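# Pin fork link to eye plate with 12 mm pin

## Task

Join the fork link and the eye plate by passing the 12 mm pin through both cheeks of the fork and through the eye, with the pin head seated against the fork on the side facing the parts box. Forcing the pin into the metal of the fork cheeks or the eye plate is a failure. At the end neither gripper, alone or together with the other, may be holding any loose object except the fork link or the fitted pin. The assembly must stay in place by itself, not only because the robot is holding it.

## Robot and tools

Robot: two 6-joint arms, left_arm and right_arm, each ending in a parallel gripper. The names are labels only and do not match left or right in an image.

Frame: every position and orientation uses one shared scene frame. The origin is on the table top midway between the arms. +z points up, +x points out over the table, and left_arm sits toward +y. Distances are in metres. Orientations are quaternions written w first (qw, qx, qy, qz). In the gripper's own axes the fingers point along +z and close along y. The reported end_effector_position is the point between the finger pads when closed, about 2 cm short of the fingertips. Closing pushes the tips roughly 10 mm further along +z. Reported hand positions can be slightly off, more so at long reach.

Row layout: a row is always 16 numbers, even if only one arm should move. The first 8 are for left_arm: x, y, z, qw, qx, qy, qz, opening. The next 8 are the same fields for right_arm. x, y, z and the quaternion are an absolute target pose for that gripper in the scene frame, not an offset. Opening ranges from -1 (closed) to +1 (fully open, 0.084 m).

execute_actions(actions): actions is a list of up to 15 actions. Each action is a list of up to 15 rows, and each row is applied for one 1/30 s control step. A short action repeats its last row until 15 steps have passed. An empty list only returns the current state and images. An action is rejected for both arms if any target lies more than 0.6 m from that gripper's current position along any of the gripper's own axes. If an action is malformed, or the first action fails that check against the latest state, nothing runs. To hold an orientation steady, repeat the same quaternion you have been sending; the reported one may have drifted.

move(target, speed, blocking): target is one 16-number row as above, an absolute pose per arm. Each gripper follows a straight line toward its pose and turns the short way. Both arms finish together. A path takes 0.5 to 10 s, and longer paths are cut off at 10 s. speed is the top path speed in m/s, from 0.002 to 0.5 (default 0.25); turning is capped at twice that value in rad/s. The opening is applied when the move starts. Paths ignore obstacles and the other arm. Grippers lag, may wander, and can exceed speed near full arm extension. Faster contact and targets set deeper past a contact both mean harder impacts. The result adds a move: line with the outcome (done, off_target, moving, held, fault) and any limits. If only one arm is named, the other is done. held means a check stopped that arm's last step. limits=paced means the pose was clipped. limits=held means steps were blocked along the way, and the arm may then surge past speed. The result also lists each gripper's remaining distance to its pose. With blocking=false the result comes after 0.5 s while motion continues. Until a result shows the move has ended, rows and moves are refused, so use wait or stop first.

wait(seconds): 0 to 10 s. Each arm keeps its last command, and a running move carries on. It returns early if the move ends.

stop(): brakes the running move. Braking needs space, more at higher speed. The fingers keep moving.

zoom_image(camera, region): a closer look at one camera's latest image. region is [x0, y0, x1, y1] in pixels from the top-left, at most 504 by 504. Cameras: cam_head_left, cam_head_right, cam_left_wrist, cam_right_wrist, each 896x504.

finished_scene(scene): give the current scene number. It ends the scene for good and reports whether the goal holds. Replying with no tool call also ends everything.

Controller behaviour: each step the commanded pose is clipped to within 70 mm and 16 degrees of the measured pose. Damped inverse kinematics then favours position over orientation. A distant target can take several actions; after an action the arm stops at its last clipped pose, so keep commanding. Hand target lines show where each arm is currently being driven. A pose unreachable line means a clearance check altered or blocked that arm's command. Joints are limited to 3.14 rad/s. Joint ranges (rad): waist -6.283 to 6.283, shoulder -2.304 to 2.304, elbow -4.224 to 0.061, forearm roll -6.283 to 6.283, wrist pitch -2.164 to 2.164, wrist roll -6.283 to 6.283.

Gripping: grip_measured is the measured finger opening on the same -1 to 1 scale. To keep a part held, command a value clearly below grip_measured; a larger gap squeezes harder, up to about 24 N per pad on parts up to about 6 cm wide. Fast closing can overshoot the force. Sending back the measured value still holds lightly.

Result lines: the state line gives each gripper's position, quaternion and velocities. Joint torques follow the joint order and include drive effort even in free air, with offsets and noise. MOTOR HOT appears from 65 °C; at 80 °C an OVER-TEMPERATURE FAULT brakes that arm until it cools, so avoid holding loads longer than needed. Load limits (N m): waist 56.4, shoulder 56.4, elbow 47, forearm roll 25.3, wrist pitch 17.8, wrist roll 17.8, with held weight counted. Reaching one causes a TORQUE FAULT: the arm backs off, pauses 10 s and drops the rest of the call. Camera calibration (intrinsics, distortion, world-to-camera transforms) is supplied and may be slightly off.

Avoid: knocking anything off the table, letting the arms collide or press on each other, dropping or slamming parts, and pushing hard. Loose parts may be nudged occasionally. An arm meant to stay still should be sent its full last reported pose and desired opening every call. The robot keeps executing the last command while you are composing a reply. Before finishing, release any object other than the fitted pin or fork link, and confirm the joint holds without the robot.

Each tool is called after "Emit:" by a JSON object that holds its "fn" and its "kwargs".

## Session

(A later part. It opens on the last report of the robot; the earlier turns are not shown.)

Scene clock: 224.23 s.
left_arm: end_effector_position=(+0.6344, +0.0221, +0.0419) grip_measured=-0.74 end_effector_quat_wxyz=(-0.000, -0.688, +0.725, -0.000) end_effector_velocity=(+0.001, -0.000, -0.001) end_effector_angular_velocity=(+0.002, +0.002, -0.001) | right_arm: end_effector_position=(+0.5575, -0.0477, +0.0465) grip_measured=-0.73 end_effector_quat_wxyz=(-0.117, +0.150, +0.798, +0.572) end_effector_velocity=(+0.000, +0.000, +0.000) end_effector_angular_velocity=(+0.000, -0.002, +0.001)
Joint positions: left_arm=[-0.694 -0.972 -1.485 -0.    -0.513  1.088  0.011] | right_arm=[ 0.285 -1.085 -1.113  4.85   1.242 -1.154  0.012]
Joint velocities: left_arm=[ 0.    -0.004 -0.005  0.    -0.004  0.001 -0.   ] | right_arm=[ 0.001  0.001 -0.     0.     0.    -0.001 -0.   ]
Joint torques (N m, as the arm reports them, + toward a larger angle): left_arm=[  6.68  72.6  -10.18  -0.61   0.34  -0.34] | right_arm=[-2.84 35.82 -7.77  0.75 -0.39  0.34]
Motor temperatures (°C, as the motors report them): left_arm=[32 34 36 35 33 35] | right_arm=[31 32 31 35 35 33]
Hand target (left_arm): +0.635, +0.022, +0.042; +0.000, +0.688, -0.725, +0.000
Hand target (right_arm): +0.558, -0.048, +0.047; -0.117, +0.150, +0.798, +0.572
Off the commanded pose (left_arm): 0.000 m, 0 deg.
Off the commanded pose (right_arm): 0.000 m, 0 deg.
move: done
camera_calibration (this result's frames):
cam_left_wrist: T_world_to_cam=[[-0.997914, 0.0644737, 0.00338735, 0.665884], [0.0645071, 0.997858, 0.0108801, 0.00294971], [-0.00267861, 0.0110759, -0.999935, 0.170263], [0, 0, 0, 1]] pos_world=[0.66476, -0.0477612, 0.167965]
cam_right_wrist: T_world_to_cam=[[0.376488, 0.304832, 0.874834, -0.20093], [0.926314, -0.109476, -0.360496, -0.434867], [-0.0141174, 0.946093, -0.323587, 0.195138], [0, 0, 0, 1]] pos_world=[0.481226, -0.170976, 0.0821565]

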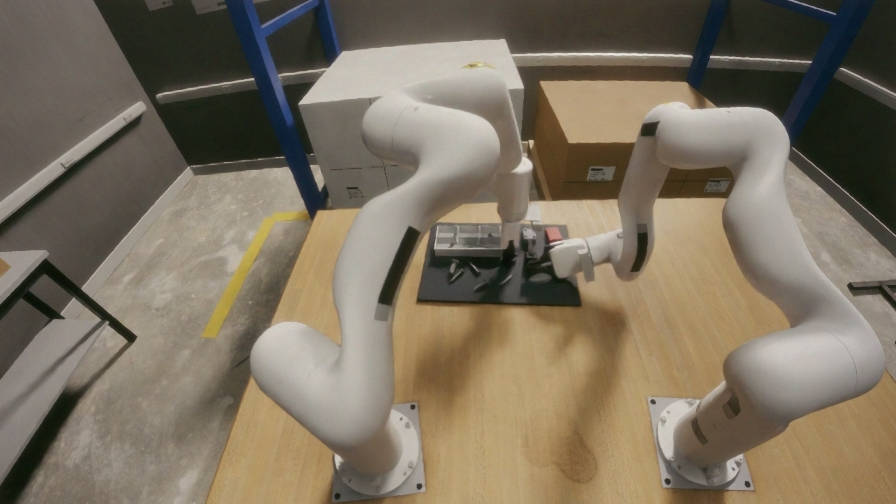

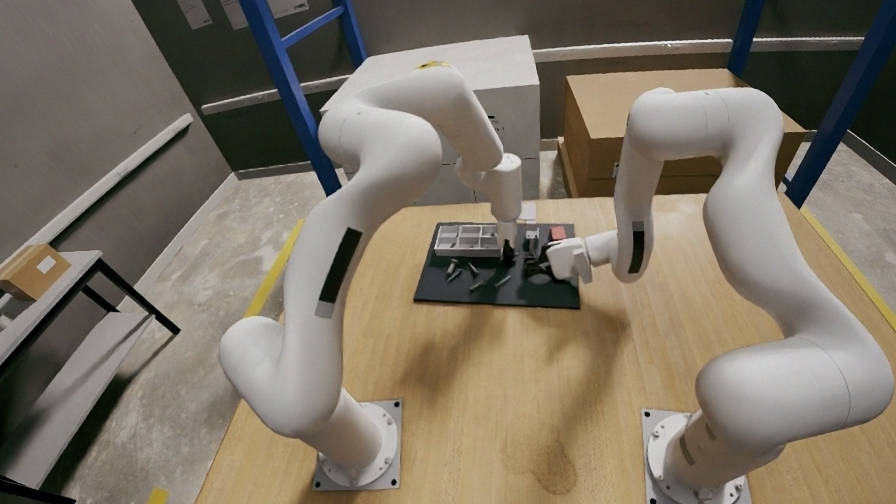

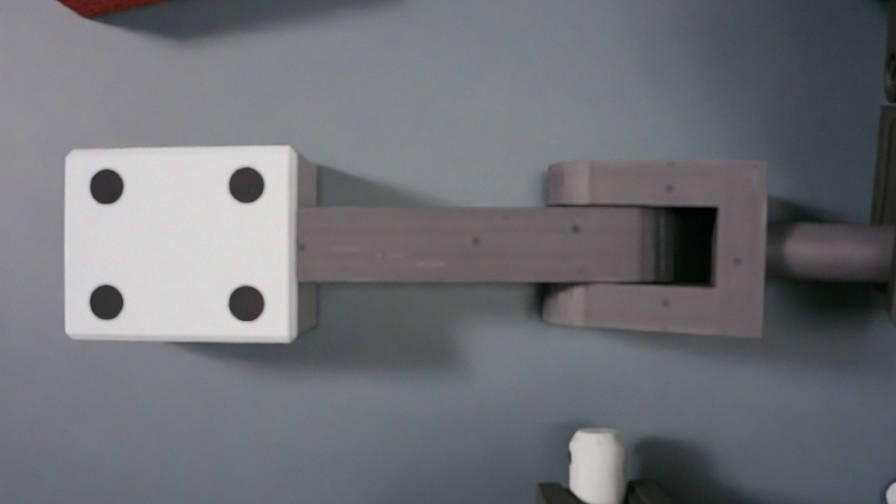

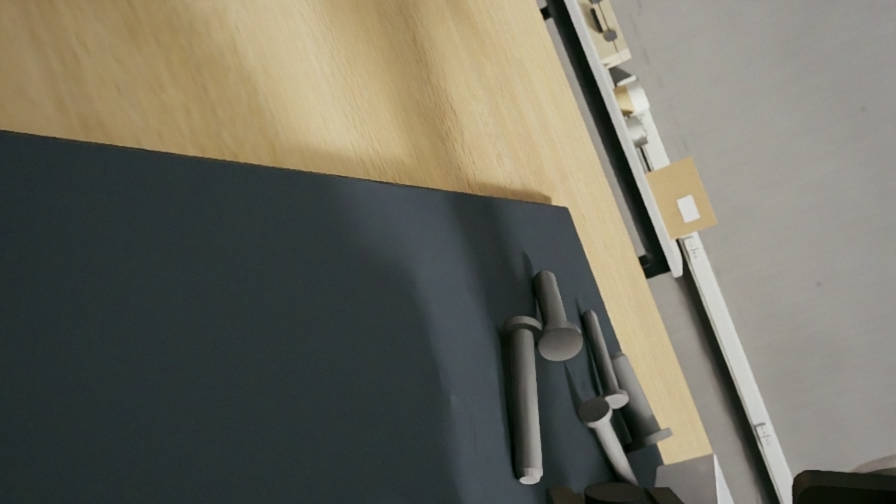

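Emit:
{"fn": "move", "kwargs": {"target": [0.634,-0.005,0.0415,0,0.688,-0.725,0,-1,0.5575,-0.0477,0.0465,-0.1168,0.150,0.7978,0.5715,-1], "speed": 0.006}}

Scene clock: 229.90 s.
left_arm: end_effector_position=(+0.6338, -0.0046, +0.0412) grip_measured=-0.74 end_effector_quat_wxyz=(-0.000, -0.688, +0.725, +0.001) end_effector_velocity=(+0.000, -0.003, +0.002) end_effector_angular_velocity=(-0.003, -0.003, -0.002) | right_arm: end_effector_position=(+0.5575, -0.0477, +0.0465) grip_measured=-0.73 end_effector_quat_wxyz=(-0.117, +0.150, +0.798, +0.572) end_effector_velocity=(-0.000, -0.000, -0.000) end_effector_angular_velocity=(-0.000, -0.001, +0.001)
Joint positions: left_arm=[-0.729 -1.001 -1.539 -0.    -0.54   1.054  0.011] | right_arm=[ 0.285 -1.085 -1.113  4.85   1.242 -1.154  0.012]
Joint velocities: left_arm=[-0.004  0.001 -0.003 -0.001 -0.001 -0.001 -0.   ] | right_arm=[-0.001 -0.    -0.    -0.002 -0.    -0.    -0.   ]
Joint torques (N m, as the arm reports them, + toward a larger angle): left_arm=[-11.26  78.85 -13.62  -3.72   1.74  -0.12] | right_arm=[-4.17 35.   -7.56  0.08 -0.62  0.23]
Motor temperatures (°C, as the motors report them): left_arm=[32 34 36 35 33 35] | right_arm=[31 32 31 35 35 33]
Hand target (left_arm): +0.634, -0.005, +0.042; +0.000, +0.688, -0.725, -0.000
Hand target (right_arm): +0.557, -0.048, +0.047; -0.117, +0.150, +0.798, +0.572
Off the commanded pose (left_arm): 0.001 m, 0 deg.
Off the commanded pose (right_arm): 0.000 m, 0 deg.
move: done
camera_calibration (this result's frames):
cam_left_wrist: T_world_to_cam=[[-0.997913, 0.064424, 0.00438163, 0.666992], [0.0644706, 0.997853, 0.0115017, 0.0295793], [-0.00363124, 0.0117602, -0.999924, 0.17045], [0, 0, 0, 1]] pos_world=[0.664312, -0.0744906, 0.167174]
cam_right_wrist: T_world_to_cam=[[0.376522, 0.304808, 0.874828, -0.200943], [0.926301, -0.109513, -0.360519, -0.434865], [-0.0140842, 0.946097, -0.323578, 0.195149], [0, 0, 0, 1]] pos_world=[0.481223, -0.171004, 0.08216]

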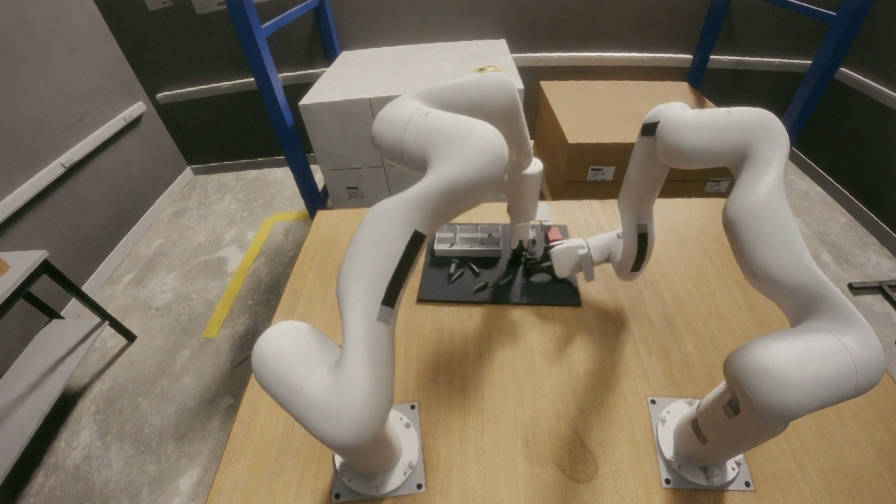

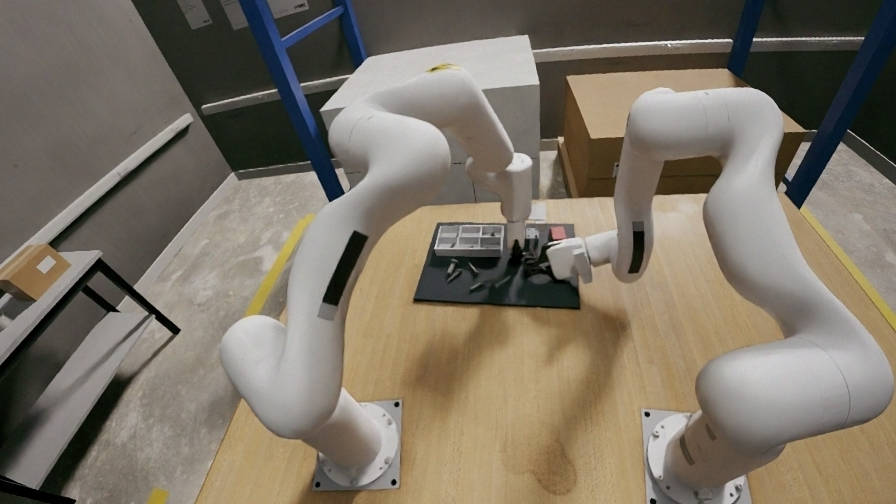

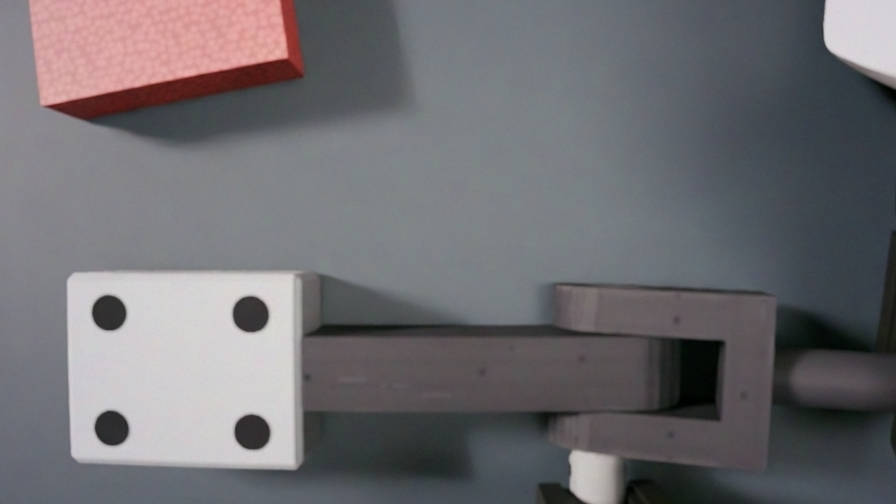

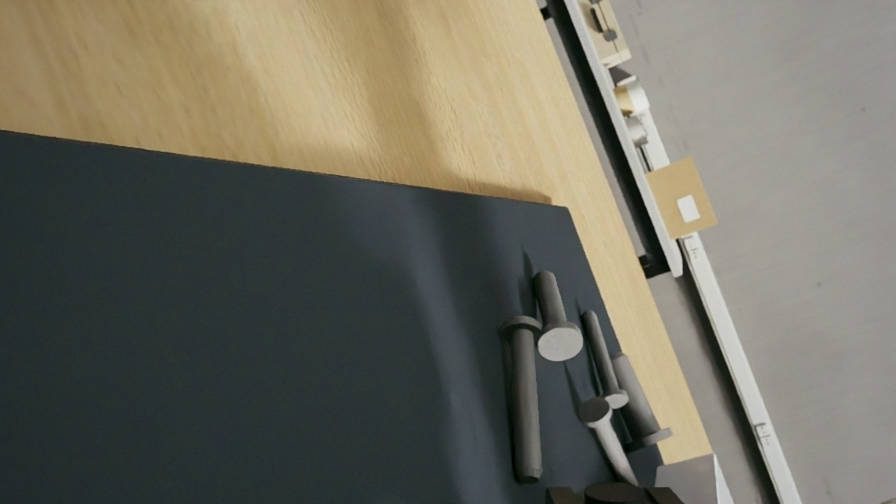

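Emit:
{"fn": "move", "kwargs": {"target": [0.634,0.0,0.0385,0,0.688,-0.725,0,-1,0.5575,-0.0477,0.0465,-0.1168,0.150,0.7978,0.5715,-1], "speed": 0.01}}

Emit:
{"fn": "move", "kwargs": {"target": [0.634,-0.005,0.0385,0,0.688,-0.725,0,-1,0.5575,-0.0477,0.0465,-0.1168,0.150,0.7978,0.5715,-1], "speed": 0.005}}

Emit:
{"fn": "move", "kwargs": {"target": [0.634,-0.001,0.0445,0,0.688,-0.725,0,-1,0.5575,-0.0477,0.0465,-0.1168,0.150,0.7978,0.5715,-1], "speed": 0.01}}

Emit:
{"fn": "move", "kwargs": {"target": [0.634,-0.006,0.0445,0,0.688,-0.725,0,-1,0.5575,-0.0477,0.0465,-0.1168,0.150,0.7978,0.5715,-1], "speed": 0.005}}

Scene clock: 234.93 s.
left_arm: end_effector_position=(+0.6341, -0.0002, +0.0386) grip_measured=-0.74 end_effector_quat_wxyz=(+0.000, -0.688, +0.725, -0.000) end_effector_velocity=(-0.001, +0.002, -0.001) end_effector_angular_velocity=(+0.002, +0.002, -0.001) | right_arm: end_effector_position=(+0.5575, -0.0477, +0.0465) grip_measured=-0.73 end_effector_quat_wxyz=(-0.117, +0.150, +0.798, +0.572) end_effector_velocity=(-0.001, +0.000, -0.000) end_effector_angular_velocity=(-0.000, +0.001, +0.001)
Joint positions: left_arm=[-0.723 -1.    -1.531  0.    -0.53   1.06   0.011] | right_arm=[ 0.285 -1.085 -1.113  4.85   1.242 -1.154  0.012]
Joint velocities: left_arm=[ 0.001  0.     0.002  0.001 -0.001  0.001 -0.   ] | right_arm=[ 0.001  0.     0.002 -0.     0.    -0.001 -0.   ]
Joint torques (N m, as the arm reports them, + toward a larger angle): left_arm=[  6.64  73.01 -10.58  -0.18   0.32  -0.24] | right_arm=[-2.68 35.75 -9.13  0.39 -0.03  0.54]
Motor temperatures (°C, as the motors report them): left_arm=[32 34 36 35 33 35] | right_arm=[31 32 31 35 35 33]
Hand target (left_arm): +0.634, +0.000, +0.038; -0.000, +0.688, -0.725, +0.000
Hand target (right_arm): +0.557, -0.048, +0.046; -0.117, +0.150, +0.798, +0.572
Off the commanded pose (left_arm): 0.000 m, 0 deg.
Off the commanded pose (right_arm): 0.000 m, 0 deg.
move: done
camera_calibration (this result's frames):
cam_left_wrist: T_world_to_cam=[[-0.997917, 0.0644392, 0.00297829, 0.667074], [0.0644677, 0.997862, 0.0107326, 0.0252339], [-0.00228032, 0.0109023, -0.999938, 0.166951], [0, 0, 0, 1]] pos_world=[0.664439, -0.0699858, 0.164683]
cam_right_wrist: T_world_to_cam=[[0.37651, 0.304906, 0.874798, -0.200905], [0.926304, -0.109483, -0.360519, -0.434854], [-0.0141487, 0.946068, -0.323658, 0.195141], [0, 0, 0, 1]] pos_world=[0.481211, -0.170969, 0.0821373]

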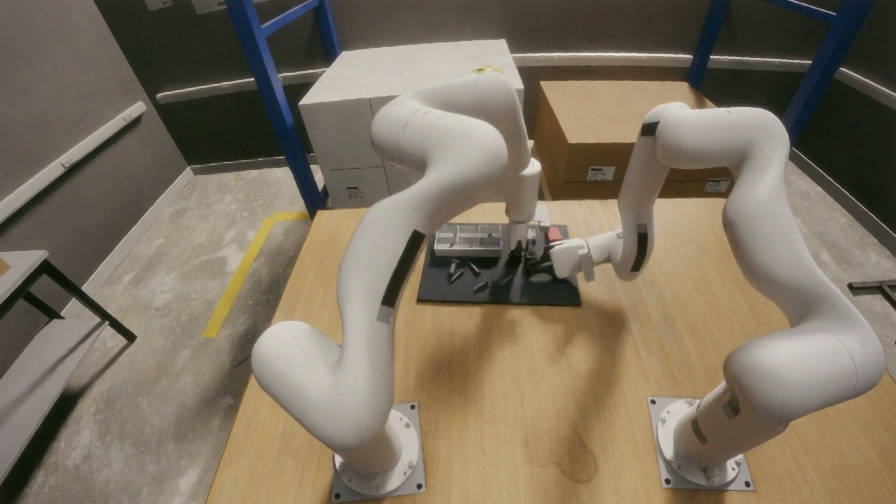

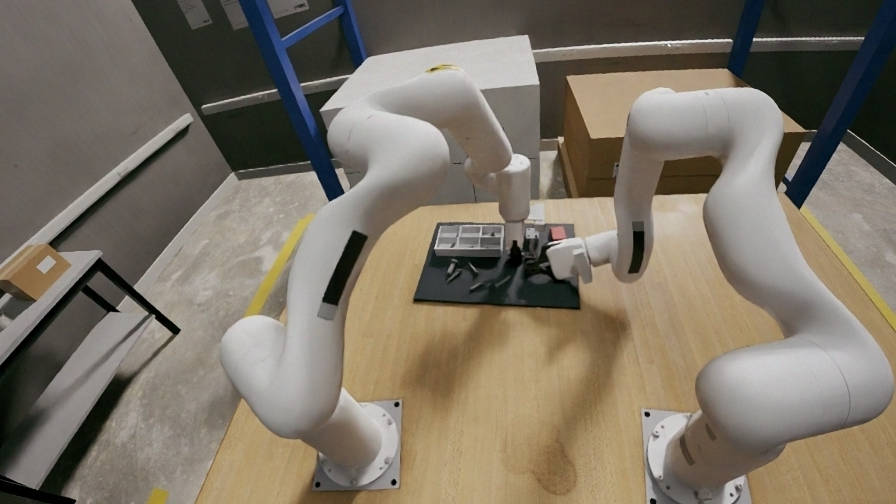

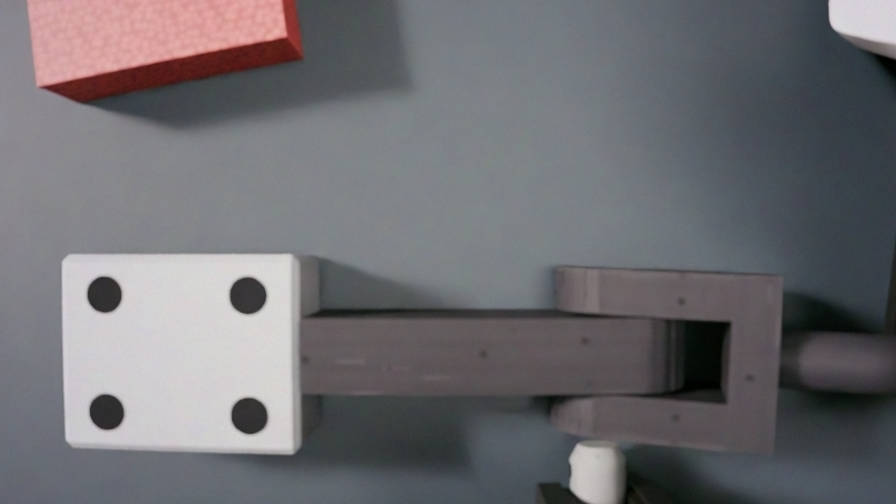

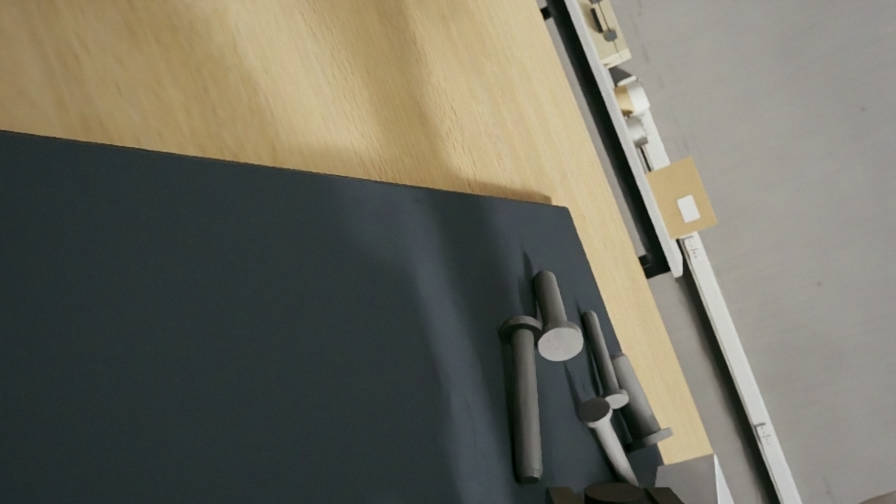

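Scene clock: 236.10 s.
left_arm: end_effector_position=(+0.6340, -0.0049, +0.0385) grip_measured=-0.74 end_effector_quat_wxyz=(-0.000, -0.688, +0.725, -0.000) end_effector_velocity=(+0.000, -0.001, +0.000) end_effector_angular_velocity=(+0.000, -0.001, -0.001) | right_arm: end_effector_position=(+0.5575, -0.0477, +0.0465) grip_measured=-0.73 end_effector_quat_wxyz=(-0.117, +0.150, +0.798, +0.572) end_effector_velocity=(+0.000, -0.000, +0.000) end_effector_angular_velocity=(+0.000, -0.001, -0.001)
Joint positions: left_arm=[-0.729 -1.006 -1.541 -0.    -0.535  1.054  0.011] | right_arm=[ 0.285 -1.085 -1.113  4.85   1.242 -1.154  0.012]
Joint velocities: left_arm=[-0.001 -0.001 -0.002  0.002 -0.001 -0.001 -0.   ] | right_arm=[-0.     0.001  0.     0.001  0.    -0.    -0.   ]
Joint torques (N m, as the arm reports them, + toward a larger angle): left_arm=[ 7.61 73.   -9.68 -0.51  0.41 -0.25] | right_arm=[-5.06 34.96 -8.3   0.16 -0.06  0.59]
Motor temperatures (°C, as the motors report them): left_arm=[32 34 36 35 33 35] | right_arm=[31 32 31 35 35 33]
Hand target (left_arm): +0.634, -0.005, +0.039; +0.000, +0.688, -0.725, -0.000
Hand target (right_arm): +0.558, -0.048, +0.046; -0.117, +0.150, +0.798, +0.572
Off the commanded pose (left_arm): 0.000 m, 0 deg.
Off the commanded pose (right_arm): 0.000 m, 0 deg.
move: done
camera_calibration (this result's frames):
cam_left_wrist: T_world_to_cam=[[-0.997916, 0.0644458, 0.00336304, 0.667284], [0.064479, 0.997859, 0.010931, 0.0299475], [-0.00265139, 0.011125, -0.999935, 0.167125], [0, 0, 0, 1]] pos_world=[0.664405, -0.0747463, 0.164543]
cam_right_wrist: T_world_to_cam=[[0.376501, 0.30485, 0.874822, -0.200924], [0.926308, -0.109475, -0.360511, -0.434858], [-0.0141304, 0.946088, -0.323603, 0.195143], [0, 0, 0, 1]] pos_world=[0.481218, -0.170977, 0.0821509]

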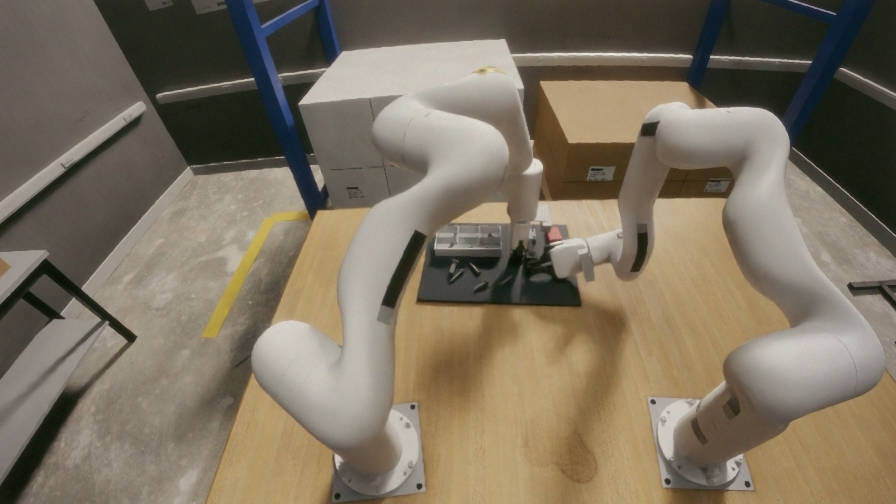

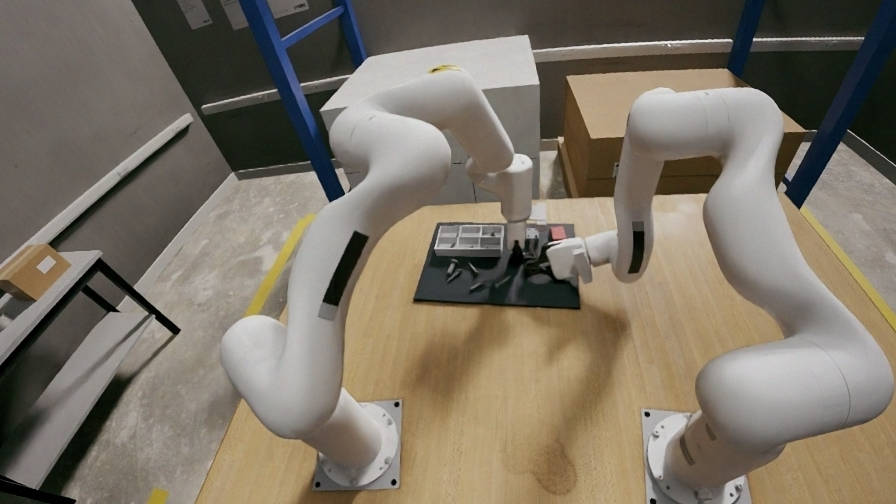

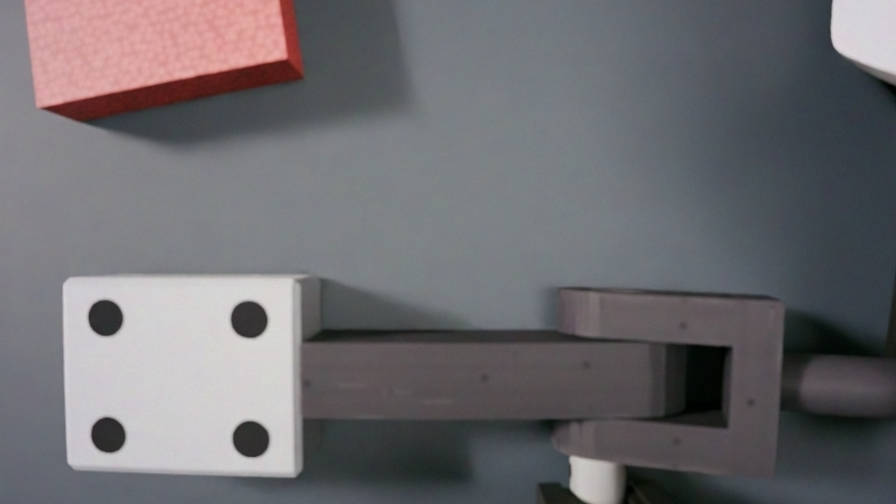

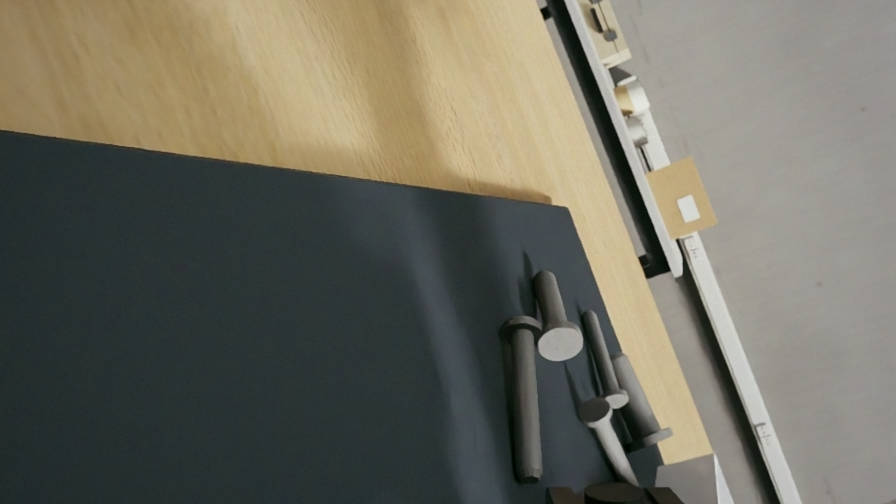

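Scene clock: 237.03 s.
left_arm: end_effector_position=(+0.6340, -0.0011, +0.0444) grip_measured=-0.74 end_effector_quat_wxyz=(+0.000, -0.688, +0.725, -0.000) end_effector_velocity=(-0.001, +0.001, -0.000) end_effector_angular_velocity=(+0.001, +0.001, -0.001) | right_arm: end_effector_position=(+0.5575, -0.0477, +0.0465) grip_measured=-0.73 end_effector_quat_wxyz=(-0.117, +0.150, +0.798, +0.572) end_effector_velocity=(-0.000, -0.001, -0.000) end_effector_angular_velocity=(-0.000, +0.002, -0.001)
Joint positions: left_arm=[-0.724 -0.991 -1.53   0.    -0.539  1.058  0.011] | right_arm=[ 0.285 -1.085 -1.113  4.85   1.242 -1.154  0.012]
Joint velocities: left_arm=[ 0.001  0.001  0.003  0.001  0.     0.001 -0.   ] | right_arm=[-0.001 -0.001  0.001 -0.001  0.     0.001 -0.   ]
Joint torques (N m, as the arm reports them, + toward a larger angle): left_arm=[ 5.5  72.34 -9.95 -0.59  0.45 -0.29] | right_arm=[-2.41 35.66 -6.75 -0.05 -0.14  0.7 ]
Motor temperatures (°C, as the motors report them): left_arm=[32 34 36 35 33 35] | right_arm=[31 32 31 35 35 33]
Hand target (left_arm): +0.634, -0.001, +0.044; +0.000, +0.688, -0.725, +0.000
Hand target (right_arm): +0.558, -0.048, +0.046; -0.117, +0.150, +0.798, +0.572
Off the commanded pose (left_arm): 0.000 m, 0 deg.
Off the commanded pose (right_arm): 0.000 m, 0 deg.
move: done
camera_calibration (this result's frames):
cam_left_wrist: T_world_to_cam=[[-0.997917, 0.0644263, 0.00333608, 0.667], [0.0644592, 0.99786, 0.010932, 0.0260762], [-0.00262463, 0.0111242, -0.999935, 0.172929], [0, 0, 0, 1]] pos_world=[0.664383, -0.0709164, 0.170408]
cam_right_wrist: T_world_to_cam=[[0.376497, 0.30484, 0.874827, -0.200927], [0.92631, -0.109474, -0.360506, -0.43486], [-0.0141263, 0.946091, -0.323593, 0.195142], [0, 0, 0, 1]] pos_world=[0.48122, -0.170977, 0.0821537]

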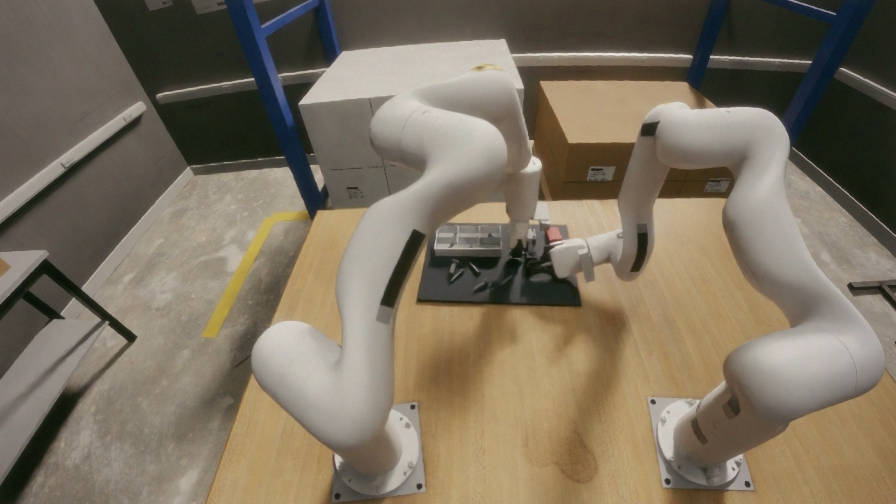

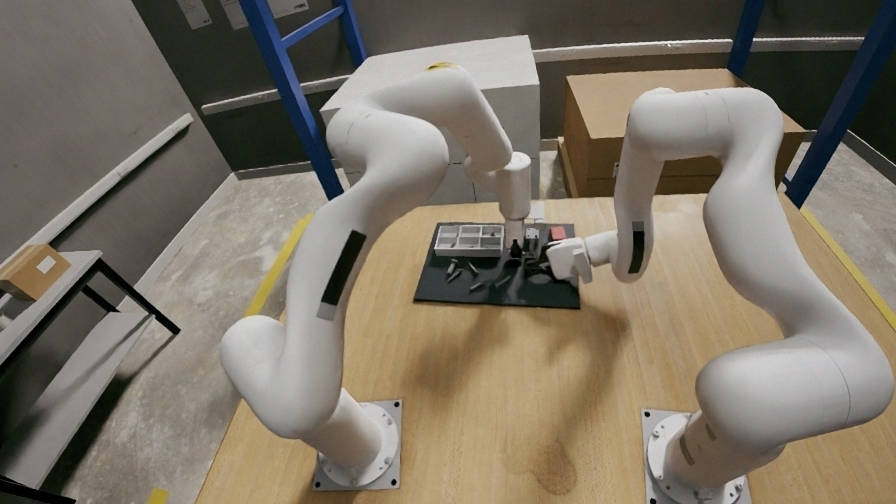

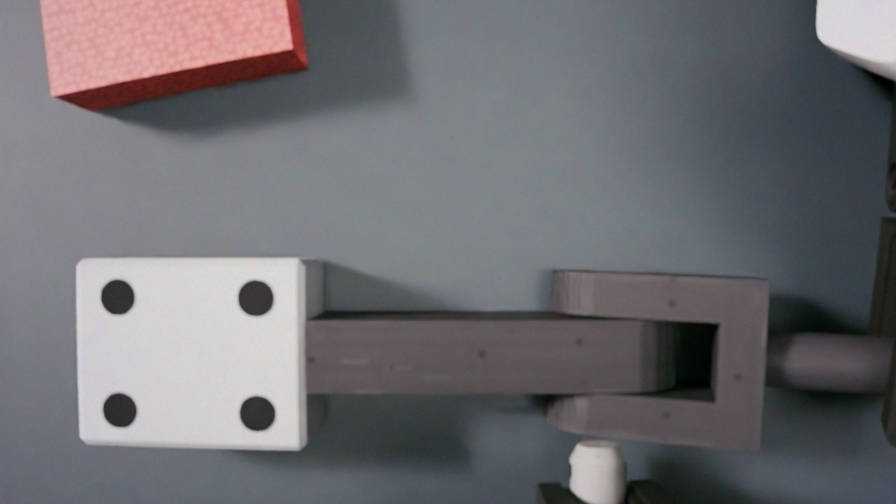

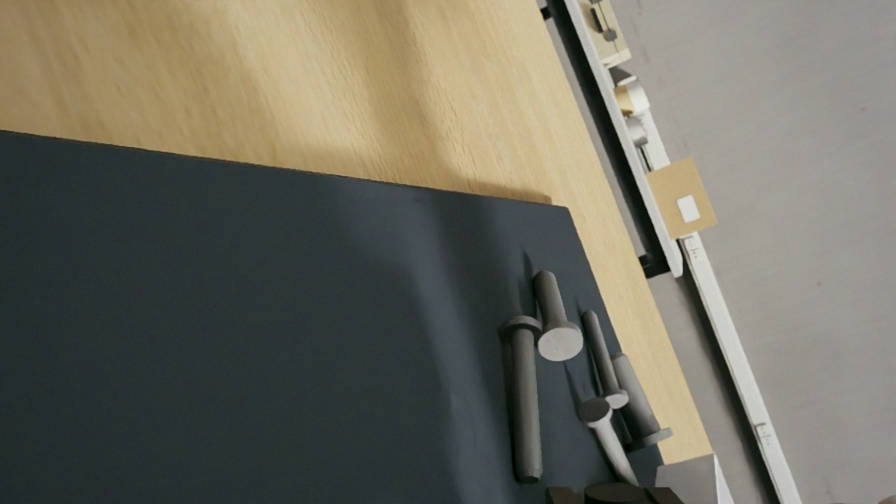

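Scene clock: 238.23 s.
left_arm: end_effector_position=(+0.6339, -0.0050, +0.0442) grip_measured=-0.74 end_effector_quat_wxyz=(-0.000, -0.689, +0.725, +0.001) end_effector_velocity=(-0.000, -0.003, -0.001) end_effector_angular_velocity=(-0.002, -0.002, -0.001) | right_arm: end_effector_position=(+0.5575, -0.0477, +0.0465) grip_measured=-0.73 end_effector_quat_wxyz=(-0.117, +0.150, +0.798, +0.572) end_effector_velocity=(+0.000, -0.001, +0.000) end_effector_angular_velocity=(+0.000, +0.001, -0.003)
Joint positions: left_arm=[-0.729 -0.997 -1.54   0.001 -0.545  1.052  0.011] | right_arm=[ 0.285 -1.085 -1.113  4.85   1.242 -1.154  0.012]
Joint velocities: left_arm=[-0.003 -0.003 -0.002 -0.001  0.004 -0.001 -0.   ] | right_arm=[-0.001  0.001  0.002  0.001  0.     0.001 -0.   ]
Joint torques (N m, as the arm reports them, + toward a larger angle): left_arm=[-10.89  76.31 -12.06  -4.12   1.43  -0.25] | right_arm=[-3.49 36.04 -8.17 -0.17 -0.1   0.7 ]
Motor temperatures (°C, as the motors report them): left_arm=[32 34 36 35 33 35] | right_arm=[31 32 31 35 35 33]
Hand target (left_arm): +0.634, -0.006, +0.045; +0.000, +0.688, -0.725, -0.000
Hand target (right_arm): +0.558, -0.048, +0.047; -0.117, +0.150, +0.798, +0.572
Off the commanded pose (left_arm): 0.001 m, 0 deg.
Off the commanded pose (right_arm): 0.000 m, 0 deg.
move: done
camera_calibration (this result's frames):
cam_left_wrist: T_world_to_cam=[[-0.997942, 0.0639514, 0.00460617, 0.667155], [0.0640025, 0.997878, 0.0119609, 0.0302614], [-0.00383148, 0.0122311, -0.999918, 0.173559], [0, 0, 0, 1]] pos_world=[0.66451, -0.0749854, 0.17011]
cam_right_wrist: T_world_to_cam=[[0.376498, 0.304703, 0.874875, -0.20098], [0.926311, -0.109469, -0.360507, -0.434864], [-0.0140754, 0.946136, -0.323464, 0.19515], [0, 0, 0, 1]] pos_world=[0.481234, -0.171003, 0.0821846]

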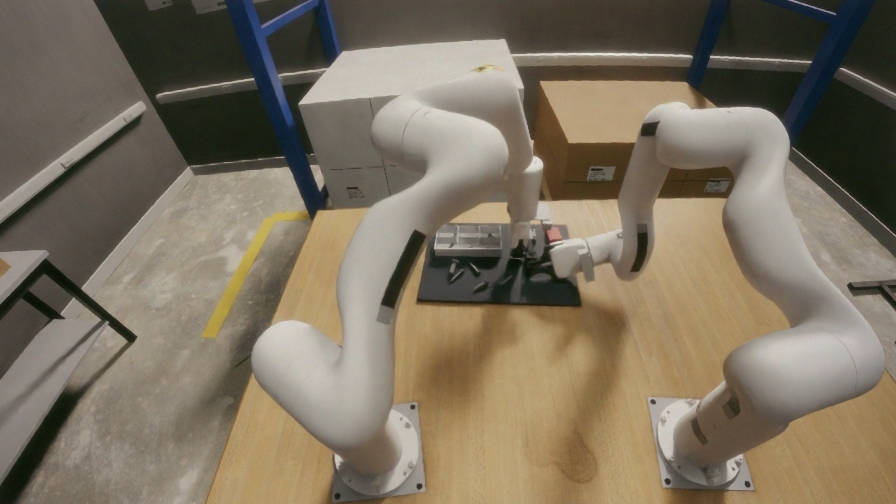

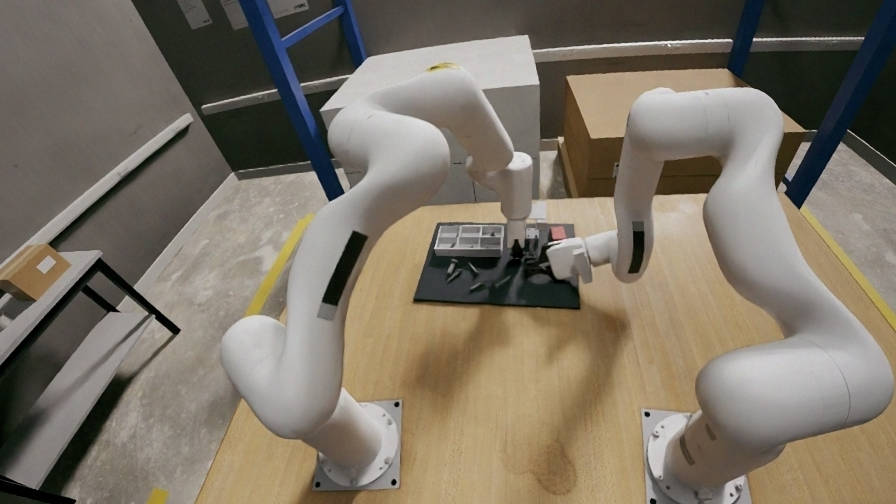

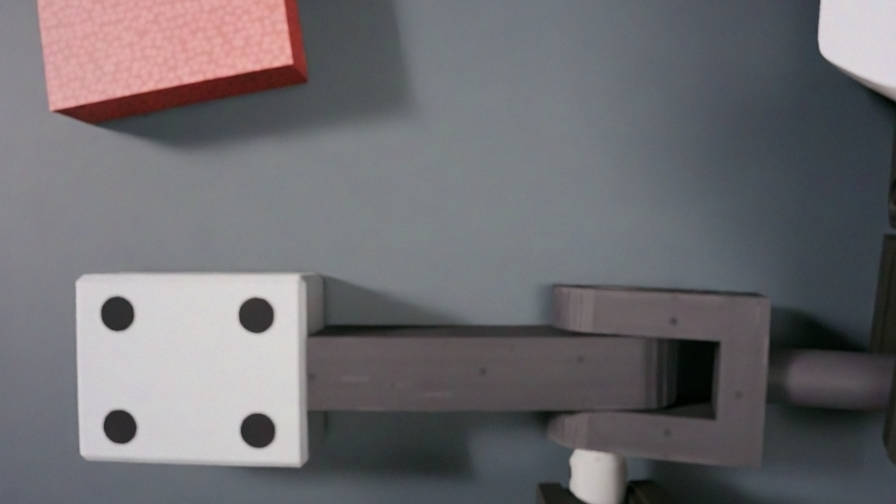

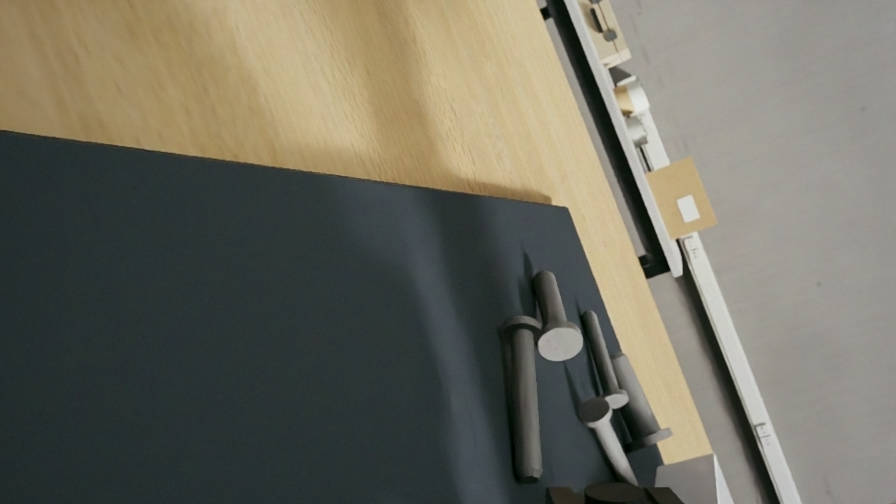

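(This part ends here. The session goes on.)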